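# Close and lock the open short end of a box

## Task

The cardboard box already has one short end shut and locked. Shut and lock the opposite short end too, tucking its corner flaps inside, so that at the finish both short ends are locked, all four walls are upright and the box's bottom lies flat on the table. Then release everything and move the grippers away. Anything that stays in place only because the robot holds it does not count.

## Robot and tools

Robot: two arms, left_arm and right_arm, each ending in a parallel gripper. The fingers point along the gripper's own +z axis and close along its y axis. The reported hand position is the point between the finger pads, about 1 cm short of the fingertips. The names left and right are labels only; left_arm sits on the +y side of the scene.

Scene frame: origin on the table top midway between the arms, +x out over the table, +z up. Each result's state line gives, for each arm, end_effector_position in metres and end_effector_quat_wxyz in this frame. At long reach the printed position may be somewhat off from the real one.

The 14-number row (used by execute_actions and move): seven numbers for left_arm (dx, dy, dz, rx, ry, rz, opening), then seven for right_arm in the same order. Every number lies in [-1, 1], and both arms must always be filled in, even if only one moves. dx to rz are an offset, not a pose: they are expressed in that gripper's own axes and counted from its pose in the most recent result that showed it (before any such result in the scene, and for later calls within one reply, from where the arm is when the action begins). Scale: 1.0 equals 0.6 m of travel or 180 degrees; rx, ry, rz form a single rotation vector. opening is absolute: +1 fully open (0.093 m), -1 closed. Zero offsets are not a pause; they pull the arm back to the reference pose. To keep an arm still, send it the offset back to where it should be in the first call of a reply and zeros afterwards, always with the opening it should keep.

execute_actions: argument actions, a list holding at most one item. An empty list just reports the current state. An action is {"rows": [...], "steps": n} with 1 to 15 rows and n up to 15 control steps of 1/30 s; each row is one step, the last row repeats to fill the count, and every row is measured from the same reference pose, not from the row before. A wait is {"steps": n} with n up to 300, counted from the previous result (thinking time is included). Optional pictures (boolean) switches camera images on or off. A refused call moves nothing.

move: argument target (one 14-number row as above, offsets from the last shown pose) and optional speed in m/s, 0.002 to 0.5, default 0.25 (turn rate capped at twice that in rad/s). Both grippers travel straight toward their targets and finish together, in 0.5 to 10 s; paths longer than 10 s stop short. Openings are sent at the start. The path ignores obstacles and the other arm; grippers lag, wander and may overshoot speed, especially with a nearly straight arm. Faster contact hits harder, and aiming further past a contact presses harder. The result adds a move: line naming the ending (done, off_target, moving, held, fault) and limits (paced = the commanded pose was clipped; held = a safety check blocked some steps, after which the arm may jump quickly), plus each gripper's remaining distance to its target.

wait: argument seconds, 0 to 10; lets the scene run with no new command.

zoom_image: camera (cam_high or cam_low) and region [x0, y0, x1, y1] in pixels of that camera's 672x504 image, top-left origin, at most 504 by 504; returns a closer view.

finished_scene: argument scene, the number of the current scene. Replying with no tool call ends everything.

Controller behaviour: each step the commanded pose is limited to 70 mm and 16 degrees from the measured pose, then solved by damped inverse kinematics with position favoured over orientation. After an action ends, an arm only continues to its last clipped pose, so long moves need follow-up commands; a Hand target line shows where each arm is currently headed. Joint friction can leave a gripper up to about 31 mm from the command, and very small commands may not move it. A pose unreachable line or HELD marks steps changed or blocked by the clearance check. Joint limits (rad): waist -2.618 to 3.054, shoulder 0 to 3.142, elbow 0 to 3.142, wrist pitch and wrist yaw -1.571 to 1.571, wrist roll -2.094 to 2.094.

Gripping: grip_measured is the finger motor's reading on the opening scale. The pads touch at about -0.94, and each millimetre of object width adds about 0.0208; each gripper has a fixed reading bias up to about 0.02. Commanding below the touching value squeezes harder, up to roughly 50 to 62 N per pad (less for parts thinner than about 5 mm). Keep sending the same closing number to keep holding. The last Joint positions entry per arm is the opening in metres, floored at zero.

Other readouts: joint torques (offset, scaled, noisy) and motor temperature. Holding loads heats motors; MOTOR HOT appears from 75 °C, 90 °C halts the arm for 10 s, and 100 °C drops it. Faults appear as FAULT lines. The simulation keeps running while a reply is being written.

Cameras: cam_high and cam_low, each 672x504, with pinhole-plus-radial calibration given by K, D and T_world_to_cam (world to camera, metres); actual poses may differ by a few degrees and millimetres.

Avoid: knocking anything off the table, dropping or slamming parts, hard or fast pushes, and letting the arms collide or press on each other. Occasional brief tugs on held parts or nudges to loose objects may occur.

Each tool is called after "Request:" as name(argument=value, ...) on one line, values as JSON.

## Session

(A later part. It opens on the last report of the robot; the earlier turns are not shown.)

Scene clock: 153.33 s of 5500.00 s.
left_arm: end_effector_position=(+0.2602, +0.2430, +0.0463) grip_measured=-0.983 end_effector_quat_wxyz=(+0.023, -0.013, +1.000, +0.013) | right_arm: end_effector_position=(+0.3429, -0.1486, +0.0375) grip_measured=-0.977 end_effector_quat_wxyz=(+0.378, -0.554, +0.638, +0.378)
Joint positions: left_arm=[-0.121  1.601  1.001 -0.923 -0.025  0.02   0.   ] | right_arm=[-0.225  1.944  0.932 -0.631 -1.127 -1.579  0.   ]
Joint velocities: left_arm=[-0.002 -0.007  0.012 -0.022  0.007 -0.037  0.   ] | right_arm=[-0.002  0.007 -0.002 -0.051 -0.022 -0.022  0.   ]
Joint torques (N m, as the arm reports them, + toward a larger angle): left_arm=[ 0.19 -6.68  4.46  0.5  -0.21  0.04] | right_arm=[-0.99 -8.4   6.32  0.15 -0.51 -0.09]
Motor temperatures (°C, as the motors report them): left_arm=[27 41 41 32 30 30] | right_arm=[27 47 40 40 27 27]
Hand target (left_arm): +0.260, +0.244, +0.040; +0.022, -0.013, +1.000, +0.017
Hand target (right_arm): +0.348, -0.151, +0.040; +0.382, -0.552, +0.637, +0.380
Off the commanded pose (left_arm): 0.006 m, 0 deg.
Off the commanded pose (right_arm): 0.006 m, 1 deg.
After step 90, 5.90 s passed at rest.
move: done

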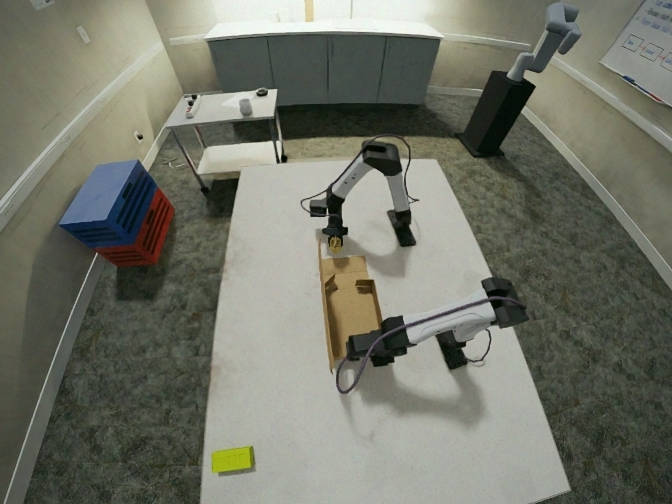

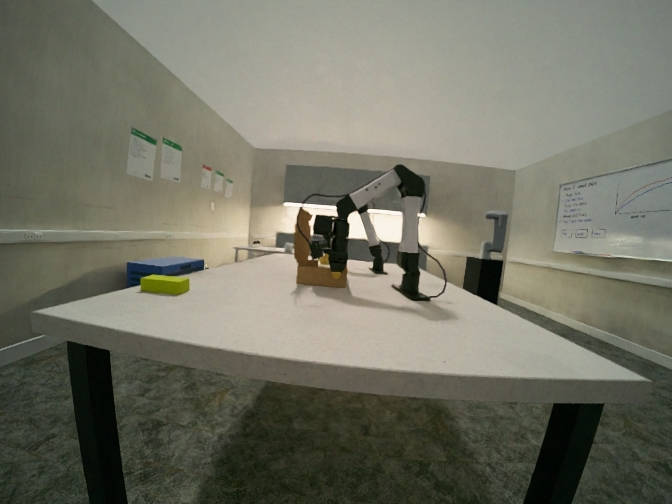

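Request:
move(target=[0,0,0.01,0,0,0,-1, -0.115,0.0,0.31,0,0,0,-1], speed=0.07)

Request:
zoom_image(camera="cam_high", region=[280,210,400,320])

Scene clock: 164.40 s of 5500.00 s.
left_arm: end_effector_position=(+0.2625, +0.2429, +0.0464) grip_measured=-0.983 end_effector_quat_wxyz=(+0.028, -0.026, +0.999, +0.012) | right_arm: end_effector_position=(+0.3543, +0.0384, +0.0203) grip_measured=-0.977 end_effector_quat_wxyz=(+0.369, -0.551, +0.642, +0.385)
Joint positions: left_arm=[-0.121  1.601  1.001 -0.914 -0.024 -0.006  0.   ] | right_arm=[ 0.356  2.046  0.858  0.431 -0.892 -0.535  0.   ]
Joint velocities: left_arm=[-0.002 -0.017 -0.002  0.007 -0.022  0.037  0.   ] | right_arm=[-0.002  0.002 -0.007  0.037 -0.095  0.007  0.   ]
Joint torques (N m, as the arm reports them, + toward a larger angle): left_arm=[ 0.17 -6.84  4.72  0.45 -0.1   0.29] | right_arm=[ 1.14 -9.53  6.82  2.12 -0.13  0.08]
Motor temperatures (°C, as the motors report them): left_arm=[27 41 41 32 30 30] | right_arm=[27 46 40 39 28 27]
Hand target (left_arm): +0.260, +0.243, +0.040; +0.023, -0.013, +1.000, +0.013
Hand target (right_arm): +0.361, +0.047, +0.022; +0.379, -0.552, +0.638, +0.380
Off the commanded pose (left_arm): 0.006 m, 2 deg.
Off the commanded pose (right_arm): 0.012 m, 1 deg.
After step 90, 4.93 s passed at rest.
move: off_target (right_arm)

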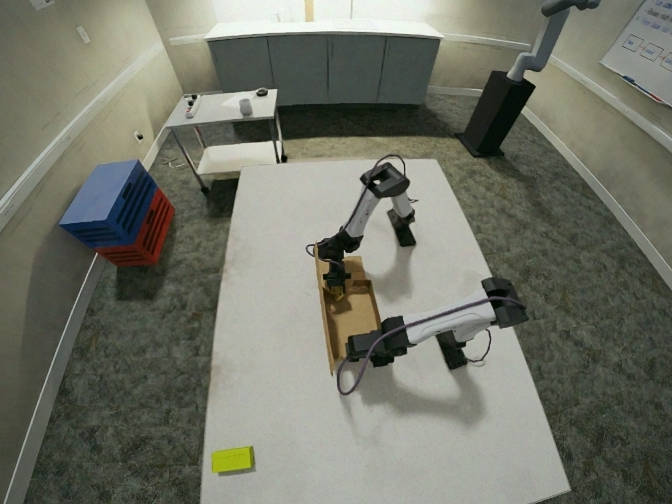

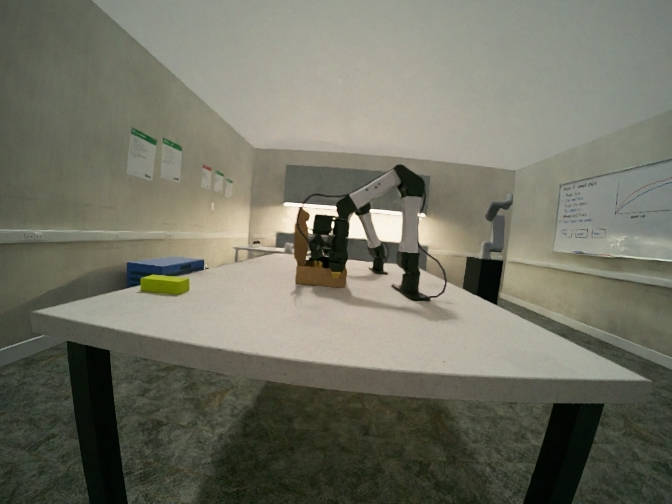

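Region (280, 210, 400, 320) of cam_high's 672x504 image, scaled by 4.200, with more detail than that image has; it fills the top 462 rows of this view, and the rest is white.

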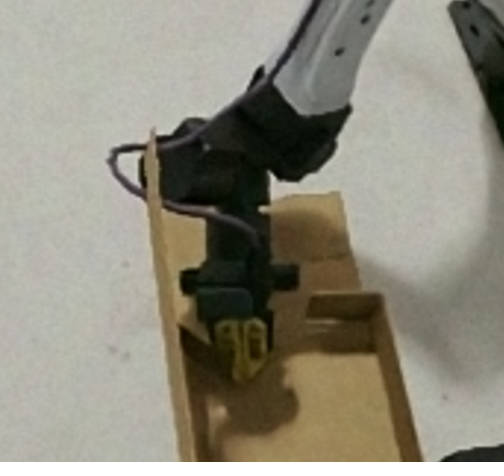

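Request:
move(target=[0,0,0,0,0,0.03,-1, 0.125,0.06,-0.34,0,0,0,-1], speed=0.12)

Request:
move(target=[0,0,-0.05,0.08,0,0,-1, 0.03,0,0,0,0,0,-1], speed=0.06)

Request:
zoom_image(camera="cam_high", region=[280,210,400,320])

Request:
zoom_image(camera="cam_low", region=[270,200,390,300])

Scene clock: 186.07 s of 5500.00 s.
left_arm: end_effector_position=(+0.2624, +0.2419, +0.0464) grip_measured=-0.983 end_effector_quat_wxyz=(+0.027, +0.013, +0.999, +0.011) | right_arm: end_effector_position=(+0.2963, -0.1689, +0.0416) grip_measured=-0.977 end_effector_quat_wxyz=(+0.368, -0.552, +0.641, +0.384)
Joint positions: left_arm=[-0.121  1.601  1.001 -0.915 -0.018  0.072  0.   ] | right_arm=[-0.323  1.867  0.829 -0.832 -1.1   -1.808  0.   ]
Joint velocities: left_arm=[ 0.002 -0.012  0.007 -0.066  0.066  0.066  0.   ] | right_arm=[-0.002 -0.002  0.017 -0.081 -0.066  0.022  0.   ]
Joint torques (N m, as the arm reports them, + toward a larger angle): left_arm=[ 0.21 -7.8   5.74  0.39 -0.17  0.19] | right_arm=[-1.16 -7.01  5.86 -0.31 -0.39 -0.08]
Motor temperatures (°C, as the motors report them): left_arm=[27 41 41 32 30 30] | right_arm=[27 47 41 41 27 27]
Hand target (left_arm): +0.262, +0.243, +0.046; +0.027, +0.021, +0.999, +0.014
Hand target (right_arm): +0.300, -0.172, +0.042; +0.367, -0.552, +0.643, +0.384
Off the commanded pose (left_arm): 0.001 m, 1 deg.
Off the commanded pose (right_arm): 0.006 m, 0 deg.
After step 90, 16.07 s passed at rest.
move: done

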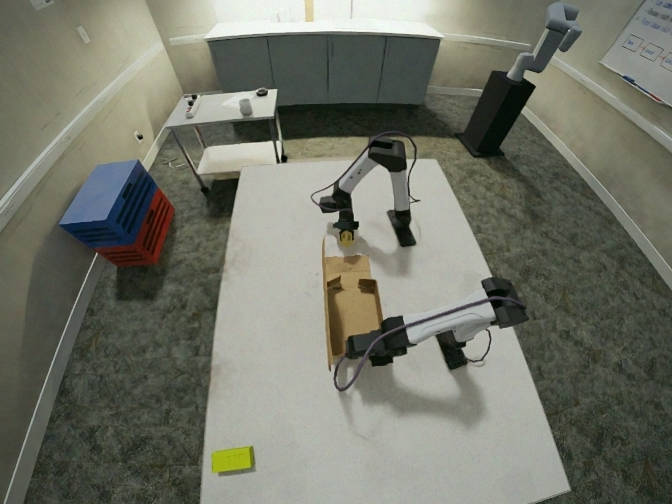

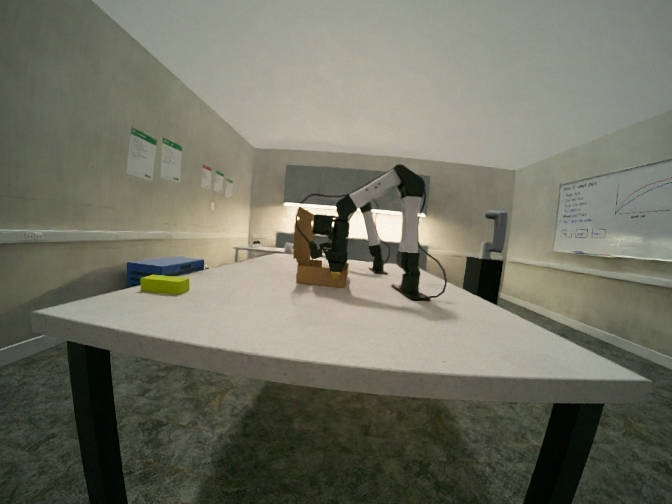

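Scene clock: 188.50 s of 5500.00 s.
left_arm: end_effector_position=(+0.2561, +0.2414, +0.0712) grip_measured=-0.982 end_effector_quat_wxyz=(+0.017, +0.017, +0.994, -0.104) | right_arm: end_effector_position=(+0.2939, -0.1732, +0.0299) grip_measured=-0.977 end_effector_quat_wxyz=(+0.367, -0.553, +0.640, +0.388)
Joint positions: left_arm=[ 0.02   1.601  1.09  -1.069  0.211  0.221  0.   ] | right_arm=[-0.342  1.921  0.829 -0.832 -1.095 -1.862  0.   ]
Joint velocities: left_arm=[-0.007 -0.012 -0.007 -0.007  0.007 -0.022  0.   ] | right_arm=[-0.002  0.002 -0.012 -0.022 -0.007 -0.066  0.   ]
Joint torques (N m, as the arm reports them, + toward a larger angle): left_arm=[ 1.04 -7.34  6.98  0.12  0.3   0.15] | right_arm=[-1.37 -7.2   3.59 -0.1  -0.37 -0.09]
Motor temperatures (°C, as the motors report them): left_arm=[27 41 41 32 30 30] | right_arm=[27 46 41 40 27 27]
Hand target (left_arm): +0.260, +0.242, +0.076; +0.024, +0.017, +0.993, -0.114
Hand target (right_arm): +0.294, -0.176, +0.026; +0.368, -0.552, +0.642, +0.384
Off the commanded pose (left_arm): 0.007 m, 2 deg.
Off the commanded pose (right_arm): 0.006 m, 0 deg.
move: done

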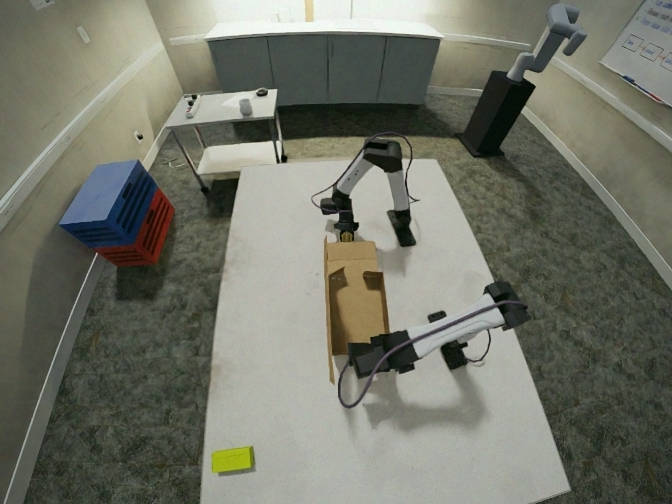

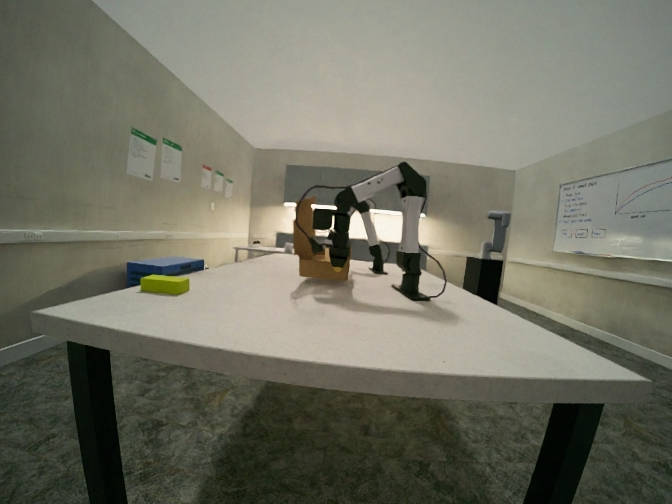

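Region (280, 210, 400, 320) of cam_high's 672x504 image, scaled by 4.200, with more detail than that image has; it fills the top 462 rows of this view, and the rest is white.

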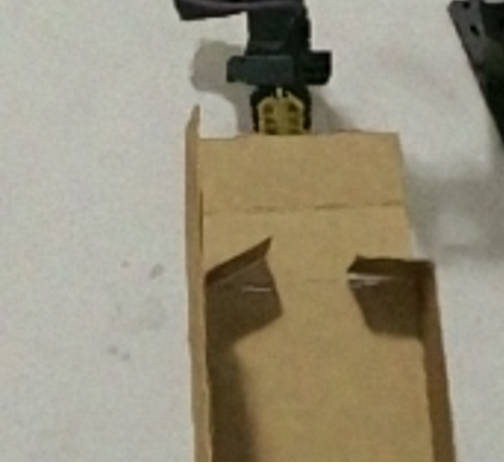

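Region (270, 200, 390, 300) of cam_low's 672x504 image, scaled by 4.200, with more detail than that image has.

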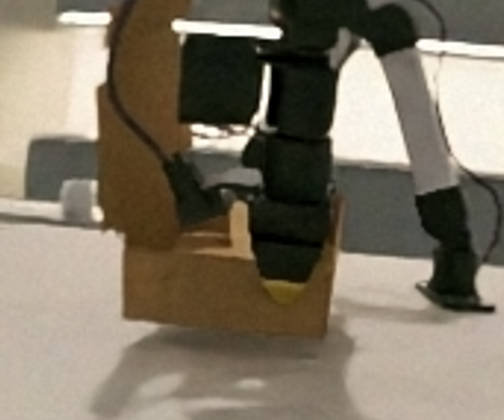

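Request:
move(target=[0,0,0,0,0,0,-1, -0.063,0,0.135,0,-0.06,0,-1], speed=0.1)

Request:
move(target=[0,0.01,0.055,-0.072,0,0.01,-1, 0,0,0,0,0,0,-1], speed=0.04)

Request:
zoom_image(camera="cam_high", region=[280,210,400,320])

Request:
zoom_image(camera="cam_low", region=[270,200,390,300])

Scene clock: 201.57 s of 5500.00 s.
left_arm: end_effector_position=(+0.2552, +0.2442, +0.0707) grip_measured=-0.982 end_effector_quat_wxyz=(+0.014, +0.018, +0.995, -0.096) | right_arm: end_effector_position=(+0.3049, -0.0889, +0.0273) grip_measured=-0.977 end_effector_quat_wxyz=(+0.422, -0.508, +0.606, +0.443)
Joint positions: left_arm=[ 0.02   1.601  1.09  -1.07   0.194  0.222  0.   ] | right_arm=[-0.048  1.914  0.553  0.278 -1.284 -0.954  0.   ]
Joint velocities: left_arm=[ 0.007 -0.007  0.002 -0.037 -0.037 -0.051  0.   ] | right_arm=[-0.017 -0.012 -0.012  0.037 -0.081  0.007  0.   ]
Joint torques (N m, as the arm reports them, + toward a larger angle): left_arm=[ 0.25 -7.67  5.68  0.19  0.31  0.04] | right_arm=[ 1.42 -9.65  2.23  1.46 -0.37  0.04]
Motor temperatures (°C, as the motors report them): left_arm=[27 42 42 31 30 30] | right_arm=[27 45 41 38 27 27]
Hand target (left_arm): +0.256, +0.241, +0.071; +0.017, +0.017, +0.994, -0.104
Hand target (right_arm): +0.301, -0.085, +0.030; +0.425, -0.514, +0.601, +0.440
Off the commanded pose (left_arm): 0.003 m, 1 deg.
Off the commanded pose (right_arm): 0.006 m, 1 deg.
After step 90, 8.10 s passed at rest.
move: done

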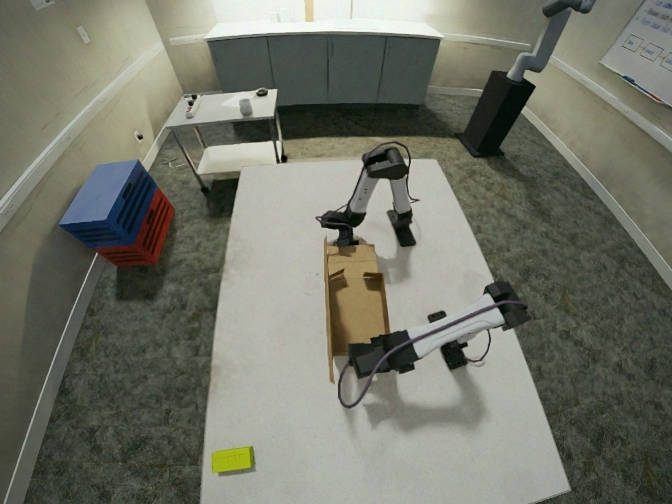

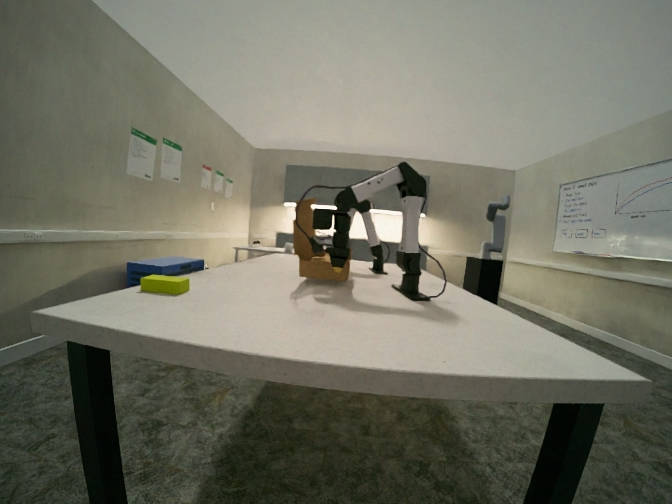

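Scene clock: 204.67 s of 5500.00 s.
left_arm: end_effector_position=(+0.2573, +0.2409, +0.0460) grip_measured=-0.983 end_effector_quat_wxyz=(+0.017, +0.029, +0.999, -0.001) | right_arm: end_effector_position=(+0.3054, -0.0891, +0.0266) grip_measured=-0.977 end_effector_quat_wxyz=(+0.422, -0.508, +0.608, +0.441)
Joint positions: left_arm=[-0.11   1.601  1.    -0.935  0.005  0.113  0.   ] | right_arm=[-0.048  1.914  0.553  0.278 -1.278 -0.954  0.   ]
Joint velocities: left_arm=[ 0.002 -0.012 -0.002 -0.051  0.022 -0.051  0.   ] | right_arm=[ 0.007 -0.017  0.007  0.022  0.007 -0.066  0.   ]
Joint torques (N m, as the arm reports them, + toward a larger angle): left_arm=[-0.83 -7.18  3.35  0.66 -0.56 -0.03] | right_arm=[-0.27 -7.99  3.55  1.25 -0.46  0.  ]
Motor temperatures (°C, as the motors report them): left_arm=[27 42 42 32 30 30] | right_arm=[27 45 40 38 28 27]
Hand target (left_arm): +0.257, +0.243, +0.038; +0.019, +0.031, +0.999, +0.016
Hand target (right_arm): +0.305, -0.089, +0.027; +0.422, -0.508, +0.606, +0.443
Off the commanded pose (left_arm): 0.009 m, 2 deg.
Off the commanded pose (right_arm): 0.001 m, 0 deg.
move: done

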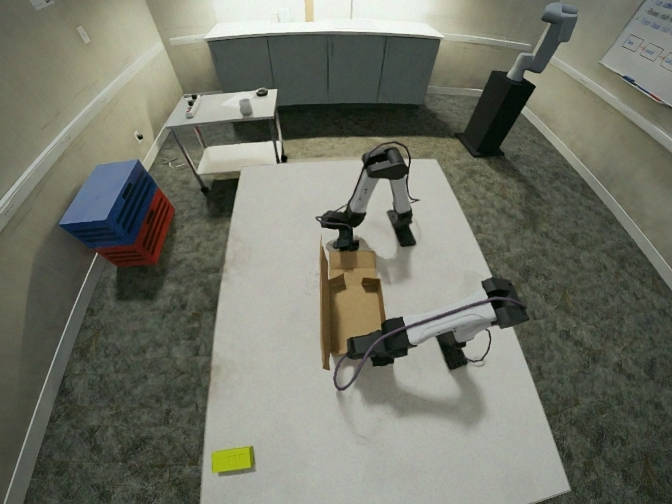

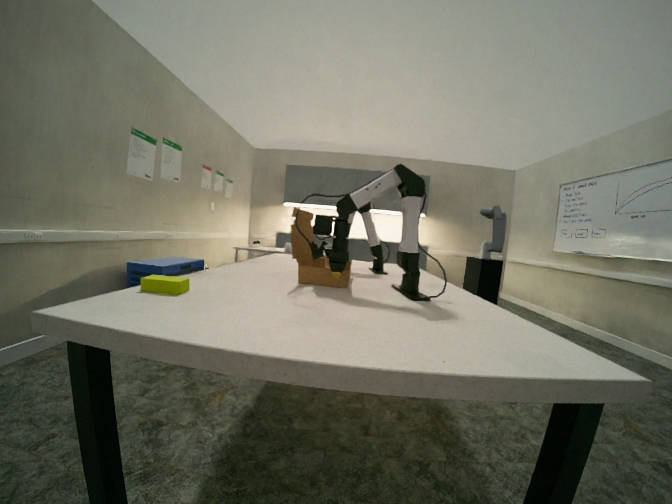

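Region (280, 210, 400, 320) of cam_high's 672x504 image, scaled by 4.200, with more detail than that image has; it fills the top 462 rows of this view, and the rest is white.

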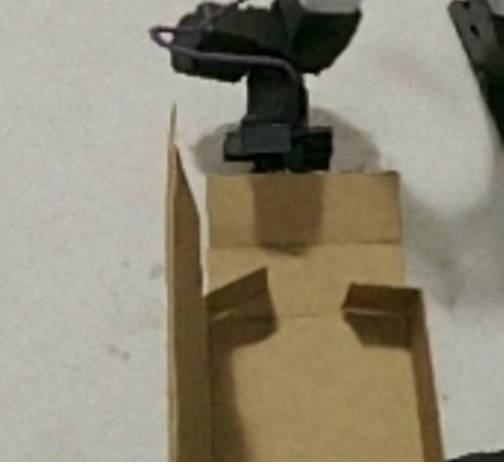

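Region (270, 200, 390, 300) of cam_low's 672x504 image, scaled by 4.200, with more detail than that image has.

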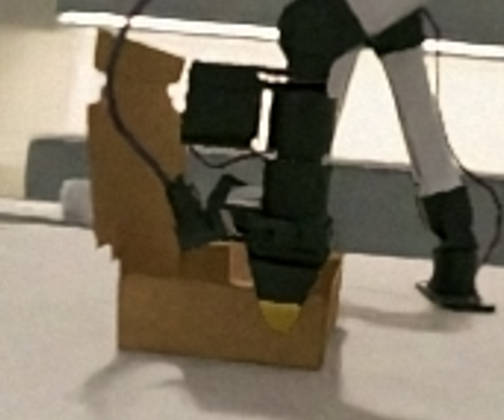

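Request:
move(target=[0,0,0.015,-0.03,0,0,-1, -0.11,0,0.0,0,-0.03,0,-1], speed=0.03)

Request:
zoom_image(camera="cam_high", region=[280,210,400,320])

Request:
zoom_image(camera="cam_low", region=[270,200,390,300])

Scene clock: 215.20 s of 5500.00 s.
left_arm: end_effector_position=(+0.2642, +0.2375, +0.0458) grip_measured=-0.983 end_effector_quat_wxyz=(+0.031, +0.017, +0.999, +0.021) | right_arm: end_effector_position=(+0.3204, -0.0772, +0.0841) grip_measured=-0.977 end_effector_quat_wxyz=(+0.445, -0.479, +0.601, +0.459)
Joint positions: left_arm=[-0.15   1.601  0.997 -0.904 -0.04   0.05   0.   ] | right_arm=[-0.015  1.752  0.538  0.473 -1.299 -0.595  0.   ]
Joint velocities: left_arm=[ 0.002 -0.002 -0.002 -0.037 -0.022 -0.095  0.   ] | right_arm=[-0.002  0.017 -0.002  0.051 -0.022  0.022  0.   ]
Joint torques (N m, as the arm reports them, + toward a larger angle): left_arm=[-1.28 -6.94  3.47  0.46 -0.73  0.05] | right_arm=[ 1.16 -9.2   3.24  1.95 -0.46  0.06]
Motor temperatures (°C, as the motors report them): left_arm=[27 42 41 32 30 30] | right_arm=[27 45 40 39 28 27]
Hand target (left_arm): +0.258, +0.241, +0.038; +0.019, +0.028, +0.998, +0.045
Hand target (right_arm): +0.313, -0.073, +0.089; +0.449, -0.487, +0.587, +0.465
Off the commanded pose (left_arm): 0.012 m, 3 deg.
Off the commanded pose (right_arm): 0.010 m, 2 deg.
After step 90, 4.70 s passed at rest.
move: off_target (left_arm)

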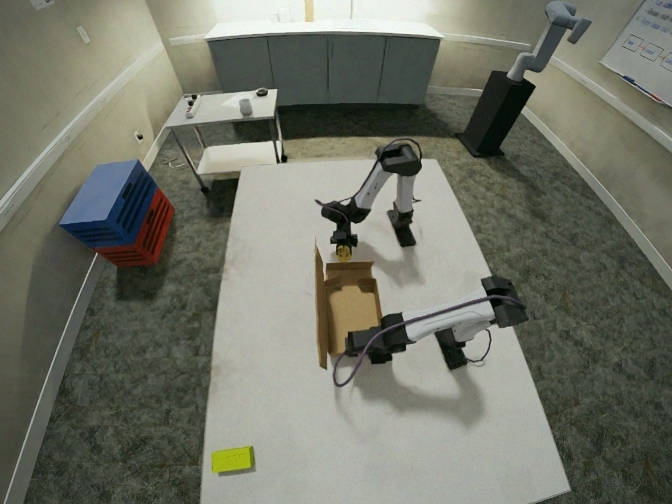

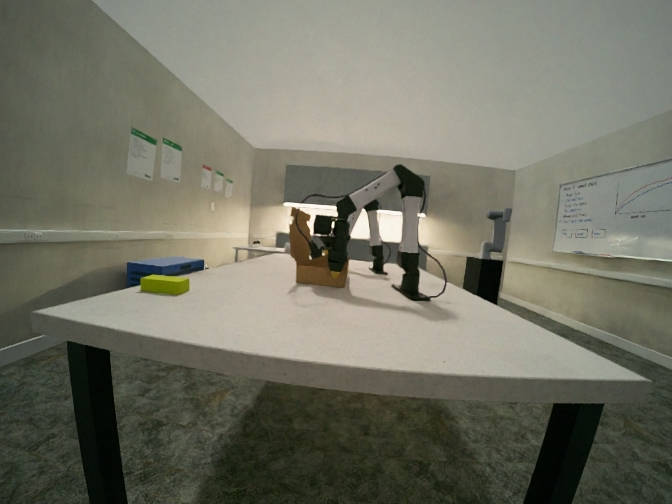

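Region (280, 210, 400, 320) of cam_high's 672x504 image, scaled by 4.200, with more detail than that image has; it fills the top 462 rows of this view, and the rest is white.

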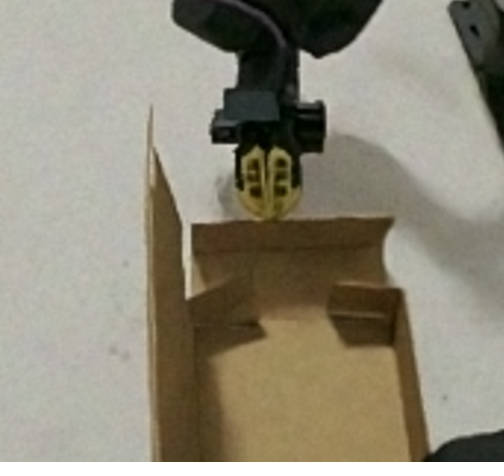

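Region (270, 200, 390, 300) of cam_low's 672x504 image, scaled by 4.200, with more detail than that image has.

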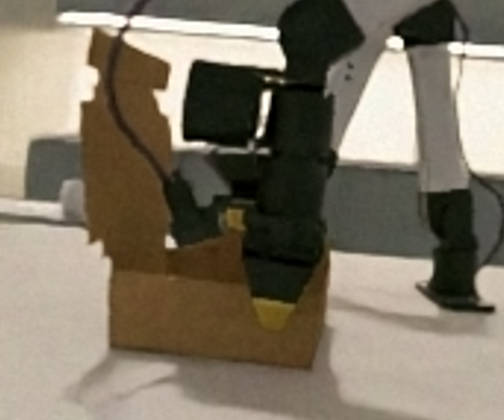

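Request:
move(target=[0,0,0.015,-0.02,0,0,-1, 0.01,0.02,0.1,0,0,0,-1], speed=0.03)

Request:
zoom_image(camera="cam_high", region=[280,210,400,320])

Request:
zoom_image(camera="cam_low", region=[270,200,390,300])

Scene clock: 227.00 s of 5500.00 s.
left_arm: end_effector_position=(+0.2644, +0.2371, +0.0460) grip_measured=-0.983 end_effector_quat_wxyz=(+0.031, +0.013, +0.999, +0.030) | right_arm: end_effector_position=(+0.3225, -0.0219, +0.0801) grip_measured=-0.977 end_effector_quat_wxyz=(+0.461, -0.483, +0.591, +0.452)
Joint positions: left_arm=[-0.163  1.601  0.997 -0.903 -0.058  0.032  0.   ] | right_arm=[ 0.186  1.879  0.505  0.98  -1.124 -0.269  0.   ]
Joint velocities: left_arm=[-0.012 -0.007 -0.002 -0.022 -0.037 -0.095  0.   ] | right_arm=[0.002 0.002 0.002 0.022 0.022 0.037 0.   ]
Joint torques (N m, as the arm reports them, + toward a larger angle): left_arm=[-1.56 -6.34  3.84  0.65 -0.68 -0.16] | right_arm=[ 1.55 -6.87  2.4   2.12 -0.08  0.06]
Motor temperatures (°C, as the motors report them): left_arm=[27 42 41 32 30 30] | right_arm=[27 45 40 40 28 27]
Hand target (left_arm): +0.265, +0.238, +0.037; +0.032, +0.016, +0.998, +0.051
Hand target (right_arm): +0.314, -0.019, +0.070; +0.446, -0.479, +0.601, +0.459
Off the commanded pose (left_arm): 0.009 m, 3 deg.
Off the commanded pose (right_arm): 0.015 m, 2 deg.
After step 90, 6.50 s passed at rest.
move: off_target (left_arm, right_arm)

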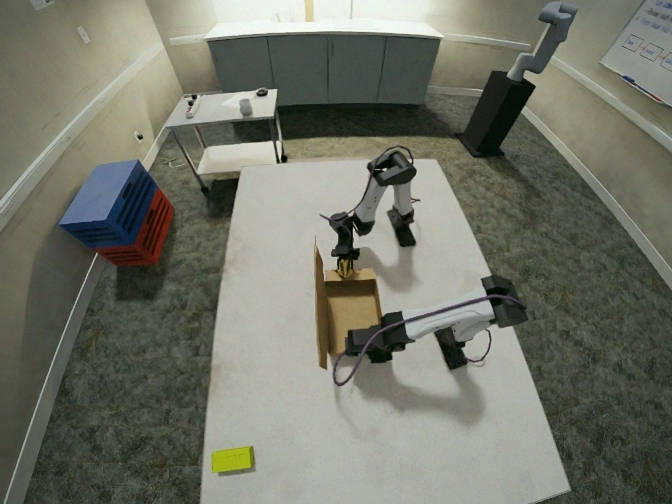

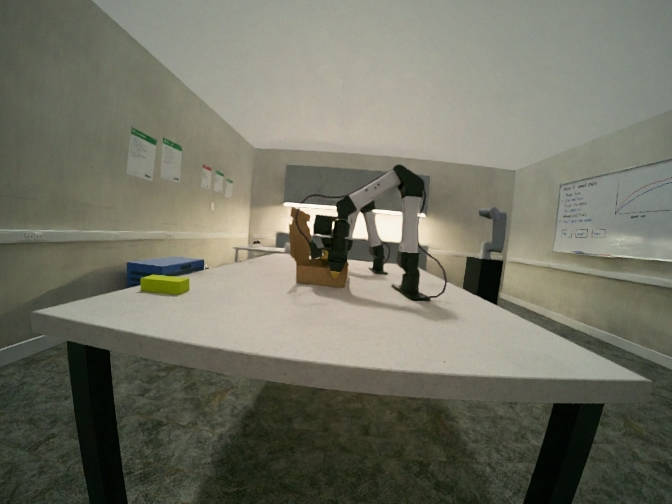

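Region (280, 210, 400, 320) of cam_high's 672x504 image, scaled by 4.200, with more detail than that image has; it fills the top 462 rows of this view, and the rest is white.

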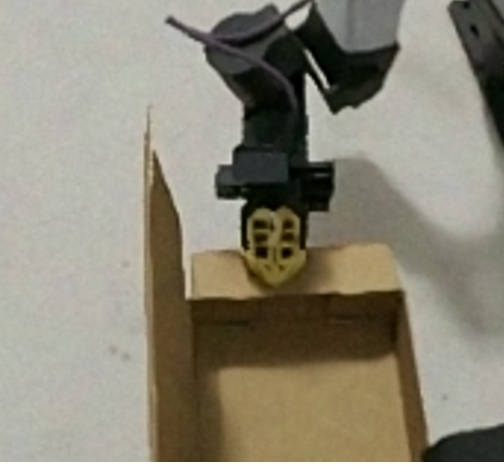

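Region (270, 200, 390, 300) of cam_low's 672x504 image, scaled by 4.200, with more detail than that image has.

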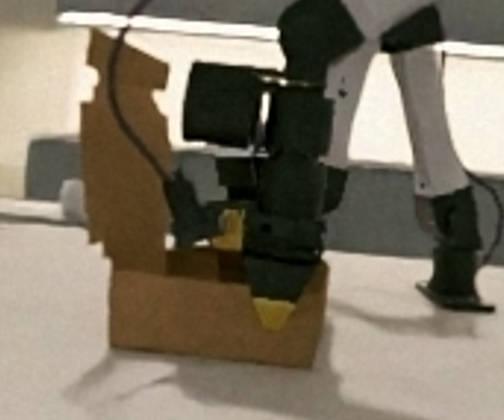

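Request:
execute_actions(actions=[])

Scene clock: 251.43 s of 5500.00 s.
left_arm: end_effector_position=(+0.2644, +0.2371, +0.0460) grip_measured=-0.983 end_effector_quat_wxyz=(+0.031, +0.013, +0.999, +0.030) | right_arm: end_effector_position=(+0.3225, -0.0217, +0.0802) grip_measured=-0.977 end_effector_quat_wxyz=(+0.460, -0.482, +0.592, +0.453)
Joint positions: left_arm=[-0.163  1.601  0.997 -0.903 -0.058  0.032  0.   ] | right_arm=[ 0.187  1.88   0.505  0.983 -1.124 -0.264  0.   ]
Joint velocities: left_arm=[-0.007 -0.007  0.022  0.007 -0.066 -0.037  0.   ] | right_arm=[-0.007  0.002  0.002 -0.007  0.007 -0.051  0.   ]
Joint torques (N m, as the arm reports them, + toward a larger angle): left_arm=[-1.91 -6.25  3.75  0.72 -0.67 -0.11] | right_arm=[ 1.51 -6.83  2.47  2.12 -0.09  0.05]
Motor temperatures (°C, as the motors report them): left_arm=[27 41 40 32 30 30] | right_arm=[27 43 39 42 27 27]
Hand target (left_arm): +0.265, +0.238, +0.037; +0.032, +0.016, +0.998, +0.051
Hand target (right_arm): +0.314, -0.019, +0.070; +0.446, -0.479, +0.601, +0.460
Off the commanded pose (left_arm): 0.009 m, 3 deg.
Off the commanded pose (right_arm): 0.015 m, 2 deg.
Steps of this call (steps 1 to 90: nothing new was sent; then 21.43 s passed at rest). Readings (end_effector_position):
1: left_arm (+0.2644, +0.2371, +0.0460) | right_arm (+0.3224, -0.0217, +0.0802)
2: left_arm (+0.2644, +0.2371, +0.0460) | right_arm (+0.3224, -0.0217, +0.0801)
4: left_arm (+0.2644, +0.2371, +0.0460) | right_arm (+0.3224, -0.0217, +0.0801)
8: left_arm (+0.2644, +0.2371, +0.0460) | right_arm (+0.3225, -0.0217, +0.0802)
90: the state above

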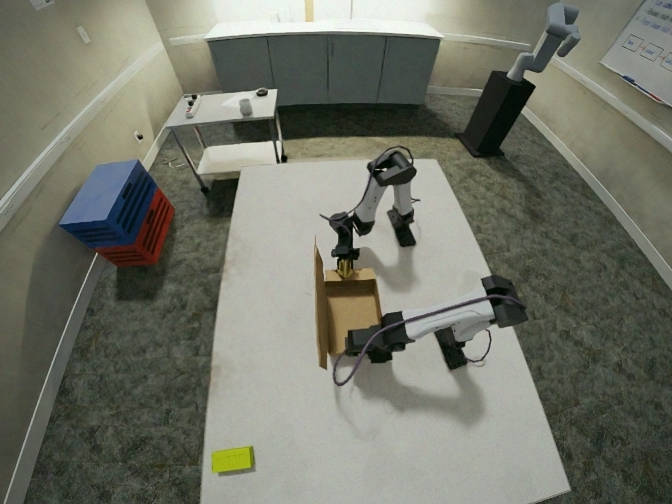

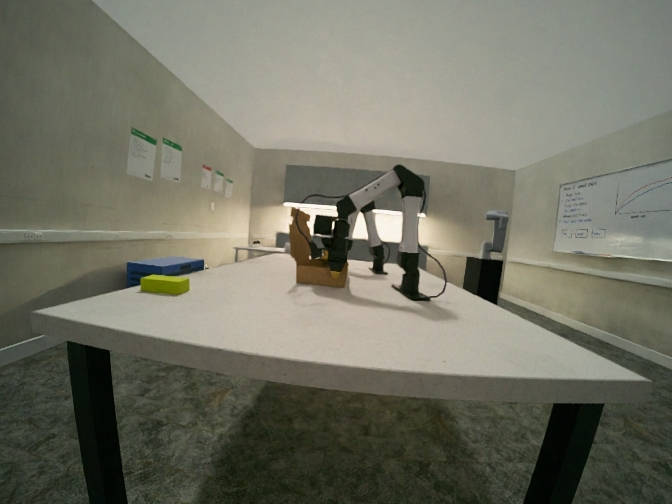

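Request:
move(target=[0,0,0.012,-0.015,0,0,-1,-0.08,0.038,-0.2,0,0,0,-1])

Request:
move(target=[0,0,0,0,0,0,-1,0,0,0,0.158,0.189,0.431,1], speed=0.4)

Request:
zoom_image(camera="cam_high", region=[280,190,420,320])

Scene clock: 269.00 s of 5500.00 s.
left_arm: end_effector_position=(+0.2640, +0.2327, +0.0458) grip_measured=-0.983 end_effector_quat_wxyz=(+0.031, +0.013, +0.999, +0.024) | right_arm: end_effector_position=(+0.2878, -0.1252, +0.1457) grip_measured=-0.977 end_effector_quat_wxyz=(+0.461, -0.481, +0.592, +0.454)
Joint positions: left_arm=[-0.172  1.601  0.997 -0.905 -0.047  0.02   0.   ] | right_arm=[-0.21   1.508  0.724 -0.662 -1.406 -1.349  0.   ]
Joint velocities: left_arm=[-0.002  0.012  0.002 -0.081 -0.081 -0.051  0.   ] | right_arm=[-0.012  0.046  0.042 -0.212  0.022 -0.168  0.   ]
Joint torques (N m, as the arm reports them, + toward a larger angle): left_arm=[-1.26 -6.59  4.18  0.61 -0.87 -0.1 ] | right_arm=[-1.07 -4.86  7.5   0.53 -0.43 -0.07]
Motor temperatures (°C, as the motors report them): left_arm=[27 41 40 32 30 30] | right_arm=[27 42 39 42 27 27]
Hand target (left_arm): +0.265, +0.237, +0.039; +0.032, +0.013, +0.998, +0.052
Hand target (right_arm): +0.291, -0.128, +0.147; +0.461, -0.482, +0.593, +0.451
Off the commanded pose (left_arm): 0.009 m, 3 deg.
Off the commanded pose (right_arm): 0.007 m, 0 deg.
After step 90, 11.93 s passed at rest.
move: off_target (left_arm)

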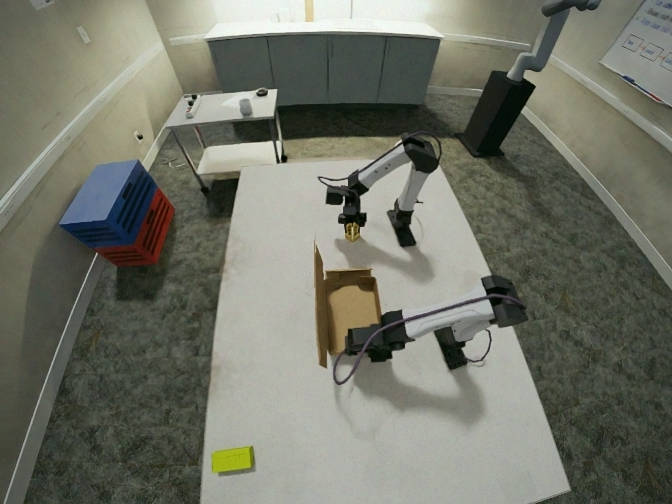

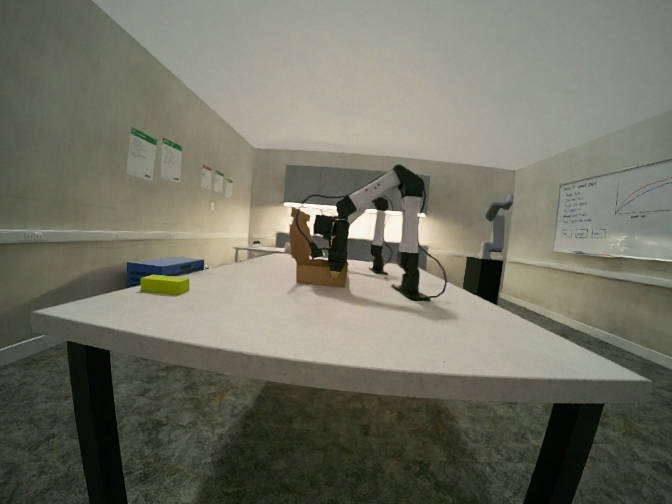

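Scene clock: 271.63 s of 5500.00 s.
left_arm: end_effector_position=(+0.2638, +0.2309, +0.0458) grip_measured=-0.983 end_effector_quat_wxyz=(+0.030, +0.013, +0.999, +0.019) | right_arm: end_effector_position=(+0.2864, -0.1286, +0.1433) grip_measured=+1.000 end_effector_quat_wxyz=(+0.009, +0.005, +0.938, +0.347)
Joint positions: left_arm=[-0.172  1.601  0.997 -0.906 -0.037  0.02   0.   ] | right_arm=[ 0.011  1.428  1.067 -1.072 -0.698  0.191  0.093]
Joint velocities: left_arm=[ 0.012 -0.007 -0.017 -0.022  0.007  0.022  0.   ] | right_arm=[-0.007  0.002  0.002 -0.081 -0.007  0.007  0.   ]
Joint torques (N m, as the arm reports them, + toward a larger angle): left_arm=[ 0.15 -7.76  5.75  0.36 -0.21  0.01] | right_arm=[ 0.93 -5.1   8.48  0.7  -0.24  0.03]
Motor temperatures (°C, as the motors report them): left_arm=[27 41 40 32 30 30] | right_arm=[27 42 39 42 27 27]
Hand target (left_arm): +0.264, +0.233, +0.046; +0.031, +0.013, +0.999, +0.024
Hand target (right_arm): +0.288, -0.126, +0.146; +0.004, +0.004, +0.939, +0.343
Off the commanded pose (left_arm): 0.002 m, 1 deg.
Off the commanded pose (right_arm): 0.004 m, 1 deg.
move: done

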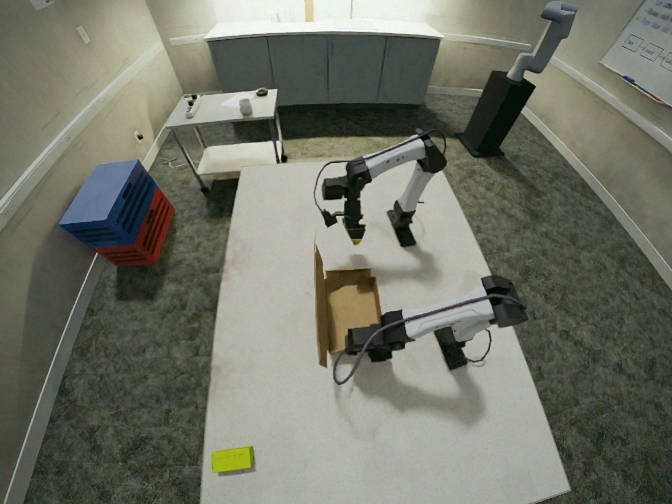

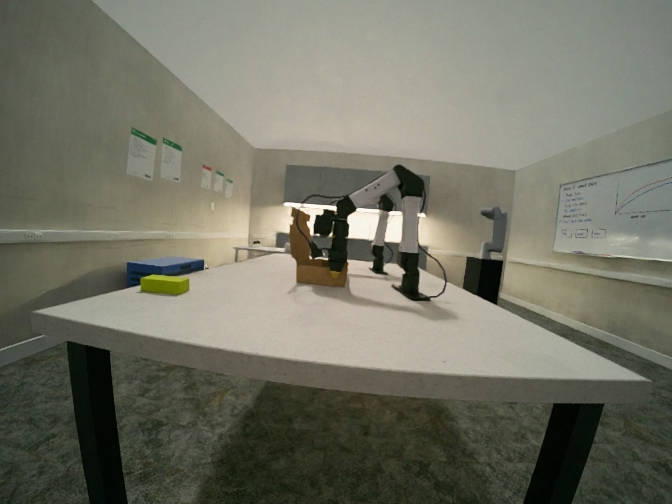

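Region (280, 190, 420, 320) of cam_high's 672x504 image, scaled by 3.600, with more detail than that image has; it fills the top 468 rows of this view, and the rest is white.

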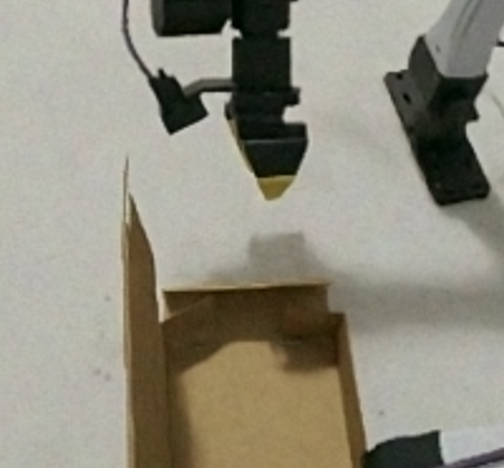

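Request:
move(target=[0,0.005,0.012,0,0,0,-1,-0.015,-0.028,0.135,0,0,0,1])

Request:
move(target=[0,0,0.01,0,0,0,-1,0,0.085,0.04,0,0,0,1], speed=0.06)

Request:
zoom_image(camera="cam_high", region=[280,190,420,320])

Request:
zoom_image(camera="cam_low", region=[270,200,390,300])

Scene clock: 287.00 s of 5500.00 s.
left_arm: end_effector_position=(+0.2638, +0.2305, +0.0457) grip_measured=-0.983 end_effector_quat_wxyz=(+0.030, +0.013, +0.999, +0.015) | right_arm: end_effector_position=(+0.2989, -0.0915, +0.0773) grip_measured=+1.000 end_effector_quat_wxyz=(+0.010, +0.006, +0.937, +0.350)
Joint positions: left_arm=[-0.169  1.601  0.997 -0.906 -0.029  0.023  0.   ] | right_arm=[ 0.142  1.542  0.888 -0.666 -0.678  0.366  0.093]
Joint velocities: left_arm=[ 0.007  0.002  0.007 -0.022  0.007  0.022  0.   ] | right_arm=[-0.007 -0.007  0.002 -0.007  0.051 -0.007  0.   ]
Joint torques (N m, as the arm reports them, + toward a larger angle): left_arm=[ 0.86 -6.59  4.31  0.63 -0.18  0.08] | right_arm=[ 0.97 -6.65  5.32  1.28 -0.23  0.05]
Motor temperatures (°C, as the motors report them): left_arm=[27 42 41 32 30 30] | right_arm=[27 40 41 40 27 27]
Hand target (left_arm): +0.264, +0.234, +0.039; +0.030, +0.013, +0.999, +0.019
Hand target (right_arm): +0.297, -0.089, +0.072; +0.009, +0.005, +0.938, +0.347
Off the commanded pose (left_arm): 0.008 m, 0 deg.
Off the commanded pose (right_arm): 0.007 m, 0 deg.
After step 90, 11.23 s passed at rest.
move: done

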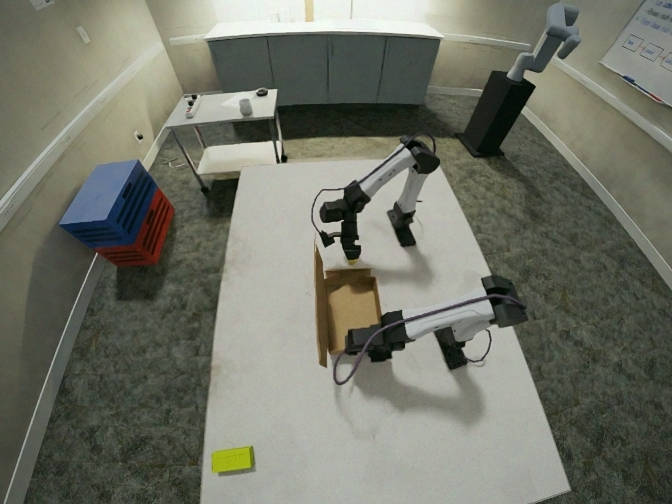

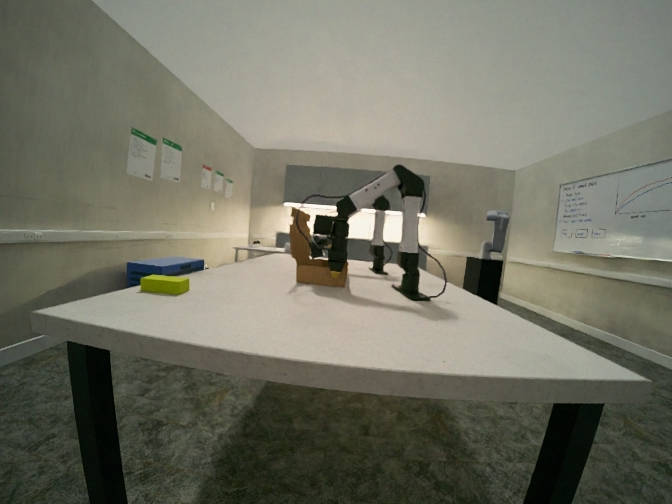

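Scene clock: 288.33 s of 5500.00 s.
left_arm: end_effector_position=(+0.2638, +0.2304, +0.0457) grip_measured=-0.983 end_effector_quat_wxyz=(+0.030, +0.013, +0.999, +0.015) | right_arm: end_effector_position=(+0.2903, -0.0445, +0.0894) grip_measured=+1.000 end_effector_quat_wxyz=(-0.002, +0.011, +0.937, +0.348)
Joint positions: left_arm=[-0.169  1.601  0.997 -0.906 -0.029  0.023  0.   ] | right_arm=[ 0.316  1.542  0.933 -0.608 -0.631  0.577  0.093]
Joint velocities: left_arm=[ 0.007 -0.002  0.012 -0.022  0.022  0.007  0.   ] | right_arm=[-0.007 -0.017 -0.002  0.022 -0.022  0.081  0.   ]
Joint torques (N m, as the arm reports them, + toward a larger angle): left_arm=[ 0.28 -6.81  4.41  0.6  -0.07  0.09] | right_arm=[ 0.71 -6.17  8.4   1.53 -0.16  0.02]
Motor temperatures (°C, as the motors report them): left_arm=[27 42 41 32 30 30] | right_arm=[27 40 41 40 27 27]
Hand target (left_arm): +0.264, +0.231, +0.040; +0.030, +0.013, +0.999, +0.015
Hand target (right_arm): +0.299, -0.038, +0.093; +0.010, +0.007, +0.936, +0.351
Off the commanded pose (left_arm): 0.006 m, 0 deg.
Off the commanded pose (right_arm): 0.012 m, 2 deg.
move: off_target (right_arm)

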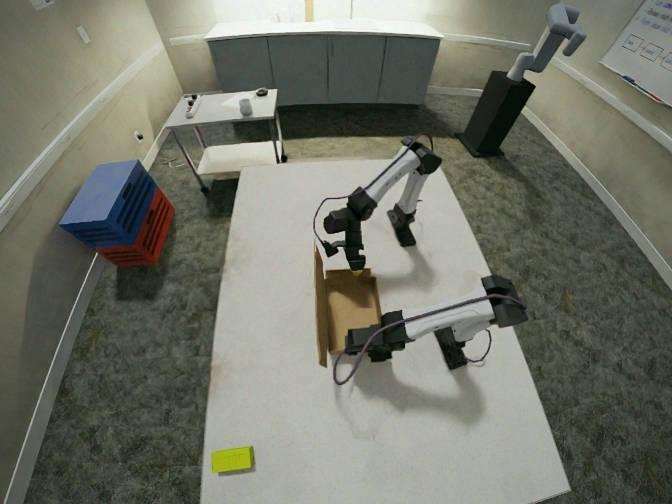

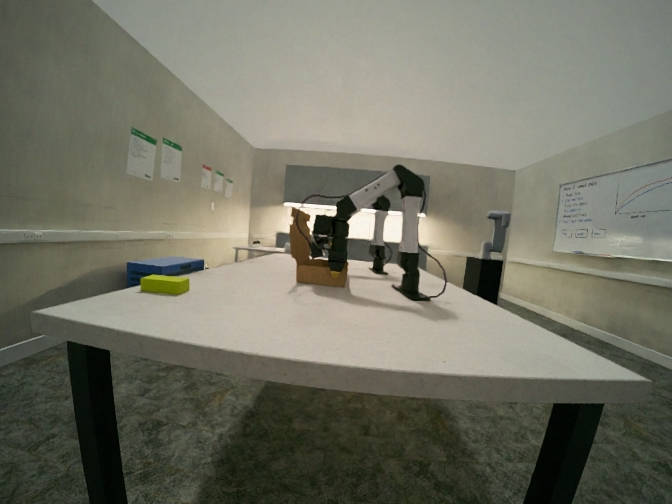

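Region (280, 190, 420, 320) of cam_high's 672x504 image, scaled by 3.600, with more detail than that image has; it fills the top 468 rows of this view, and the rest is white.

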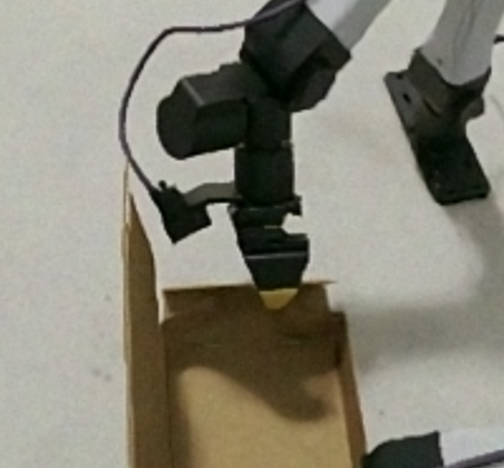

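Region (270, 200, 390, 300) of cam_low's 672x504 image, scaled by 4.200, with more detail than that image has.

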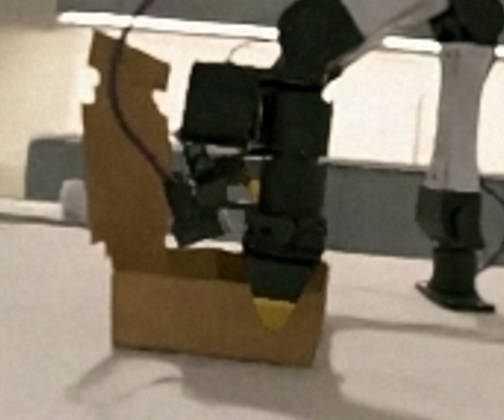

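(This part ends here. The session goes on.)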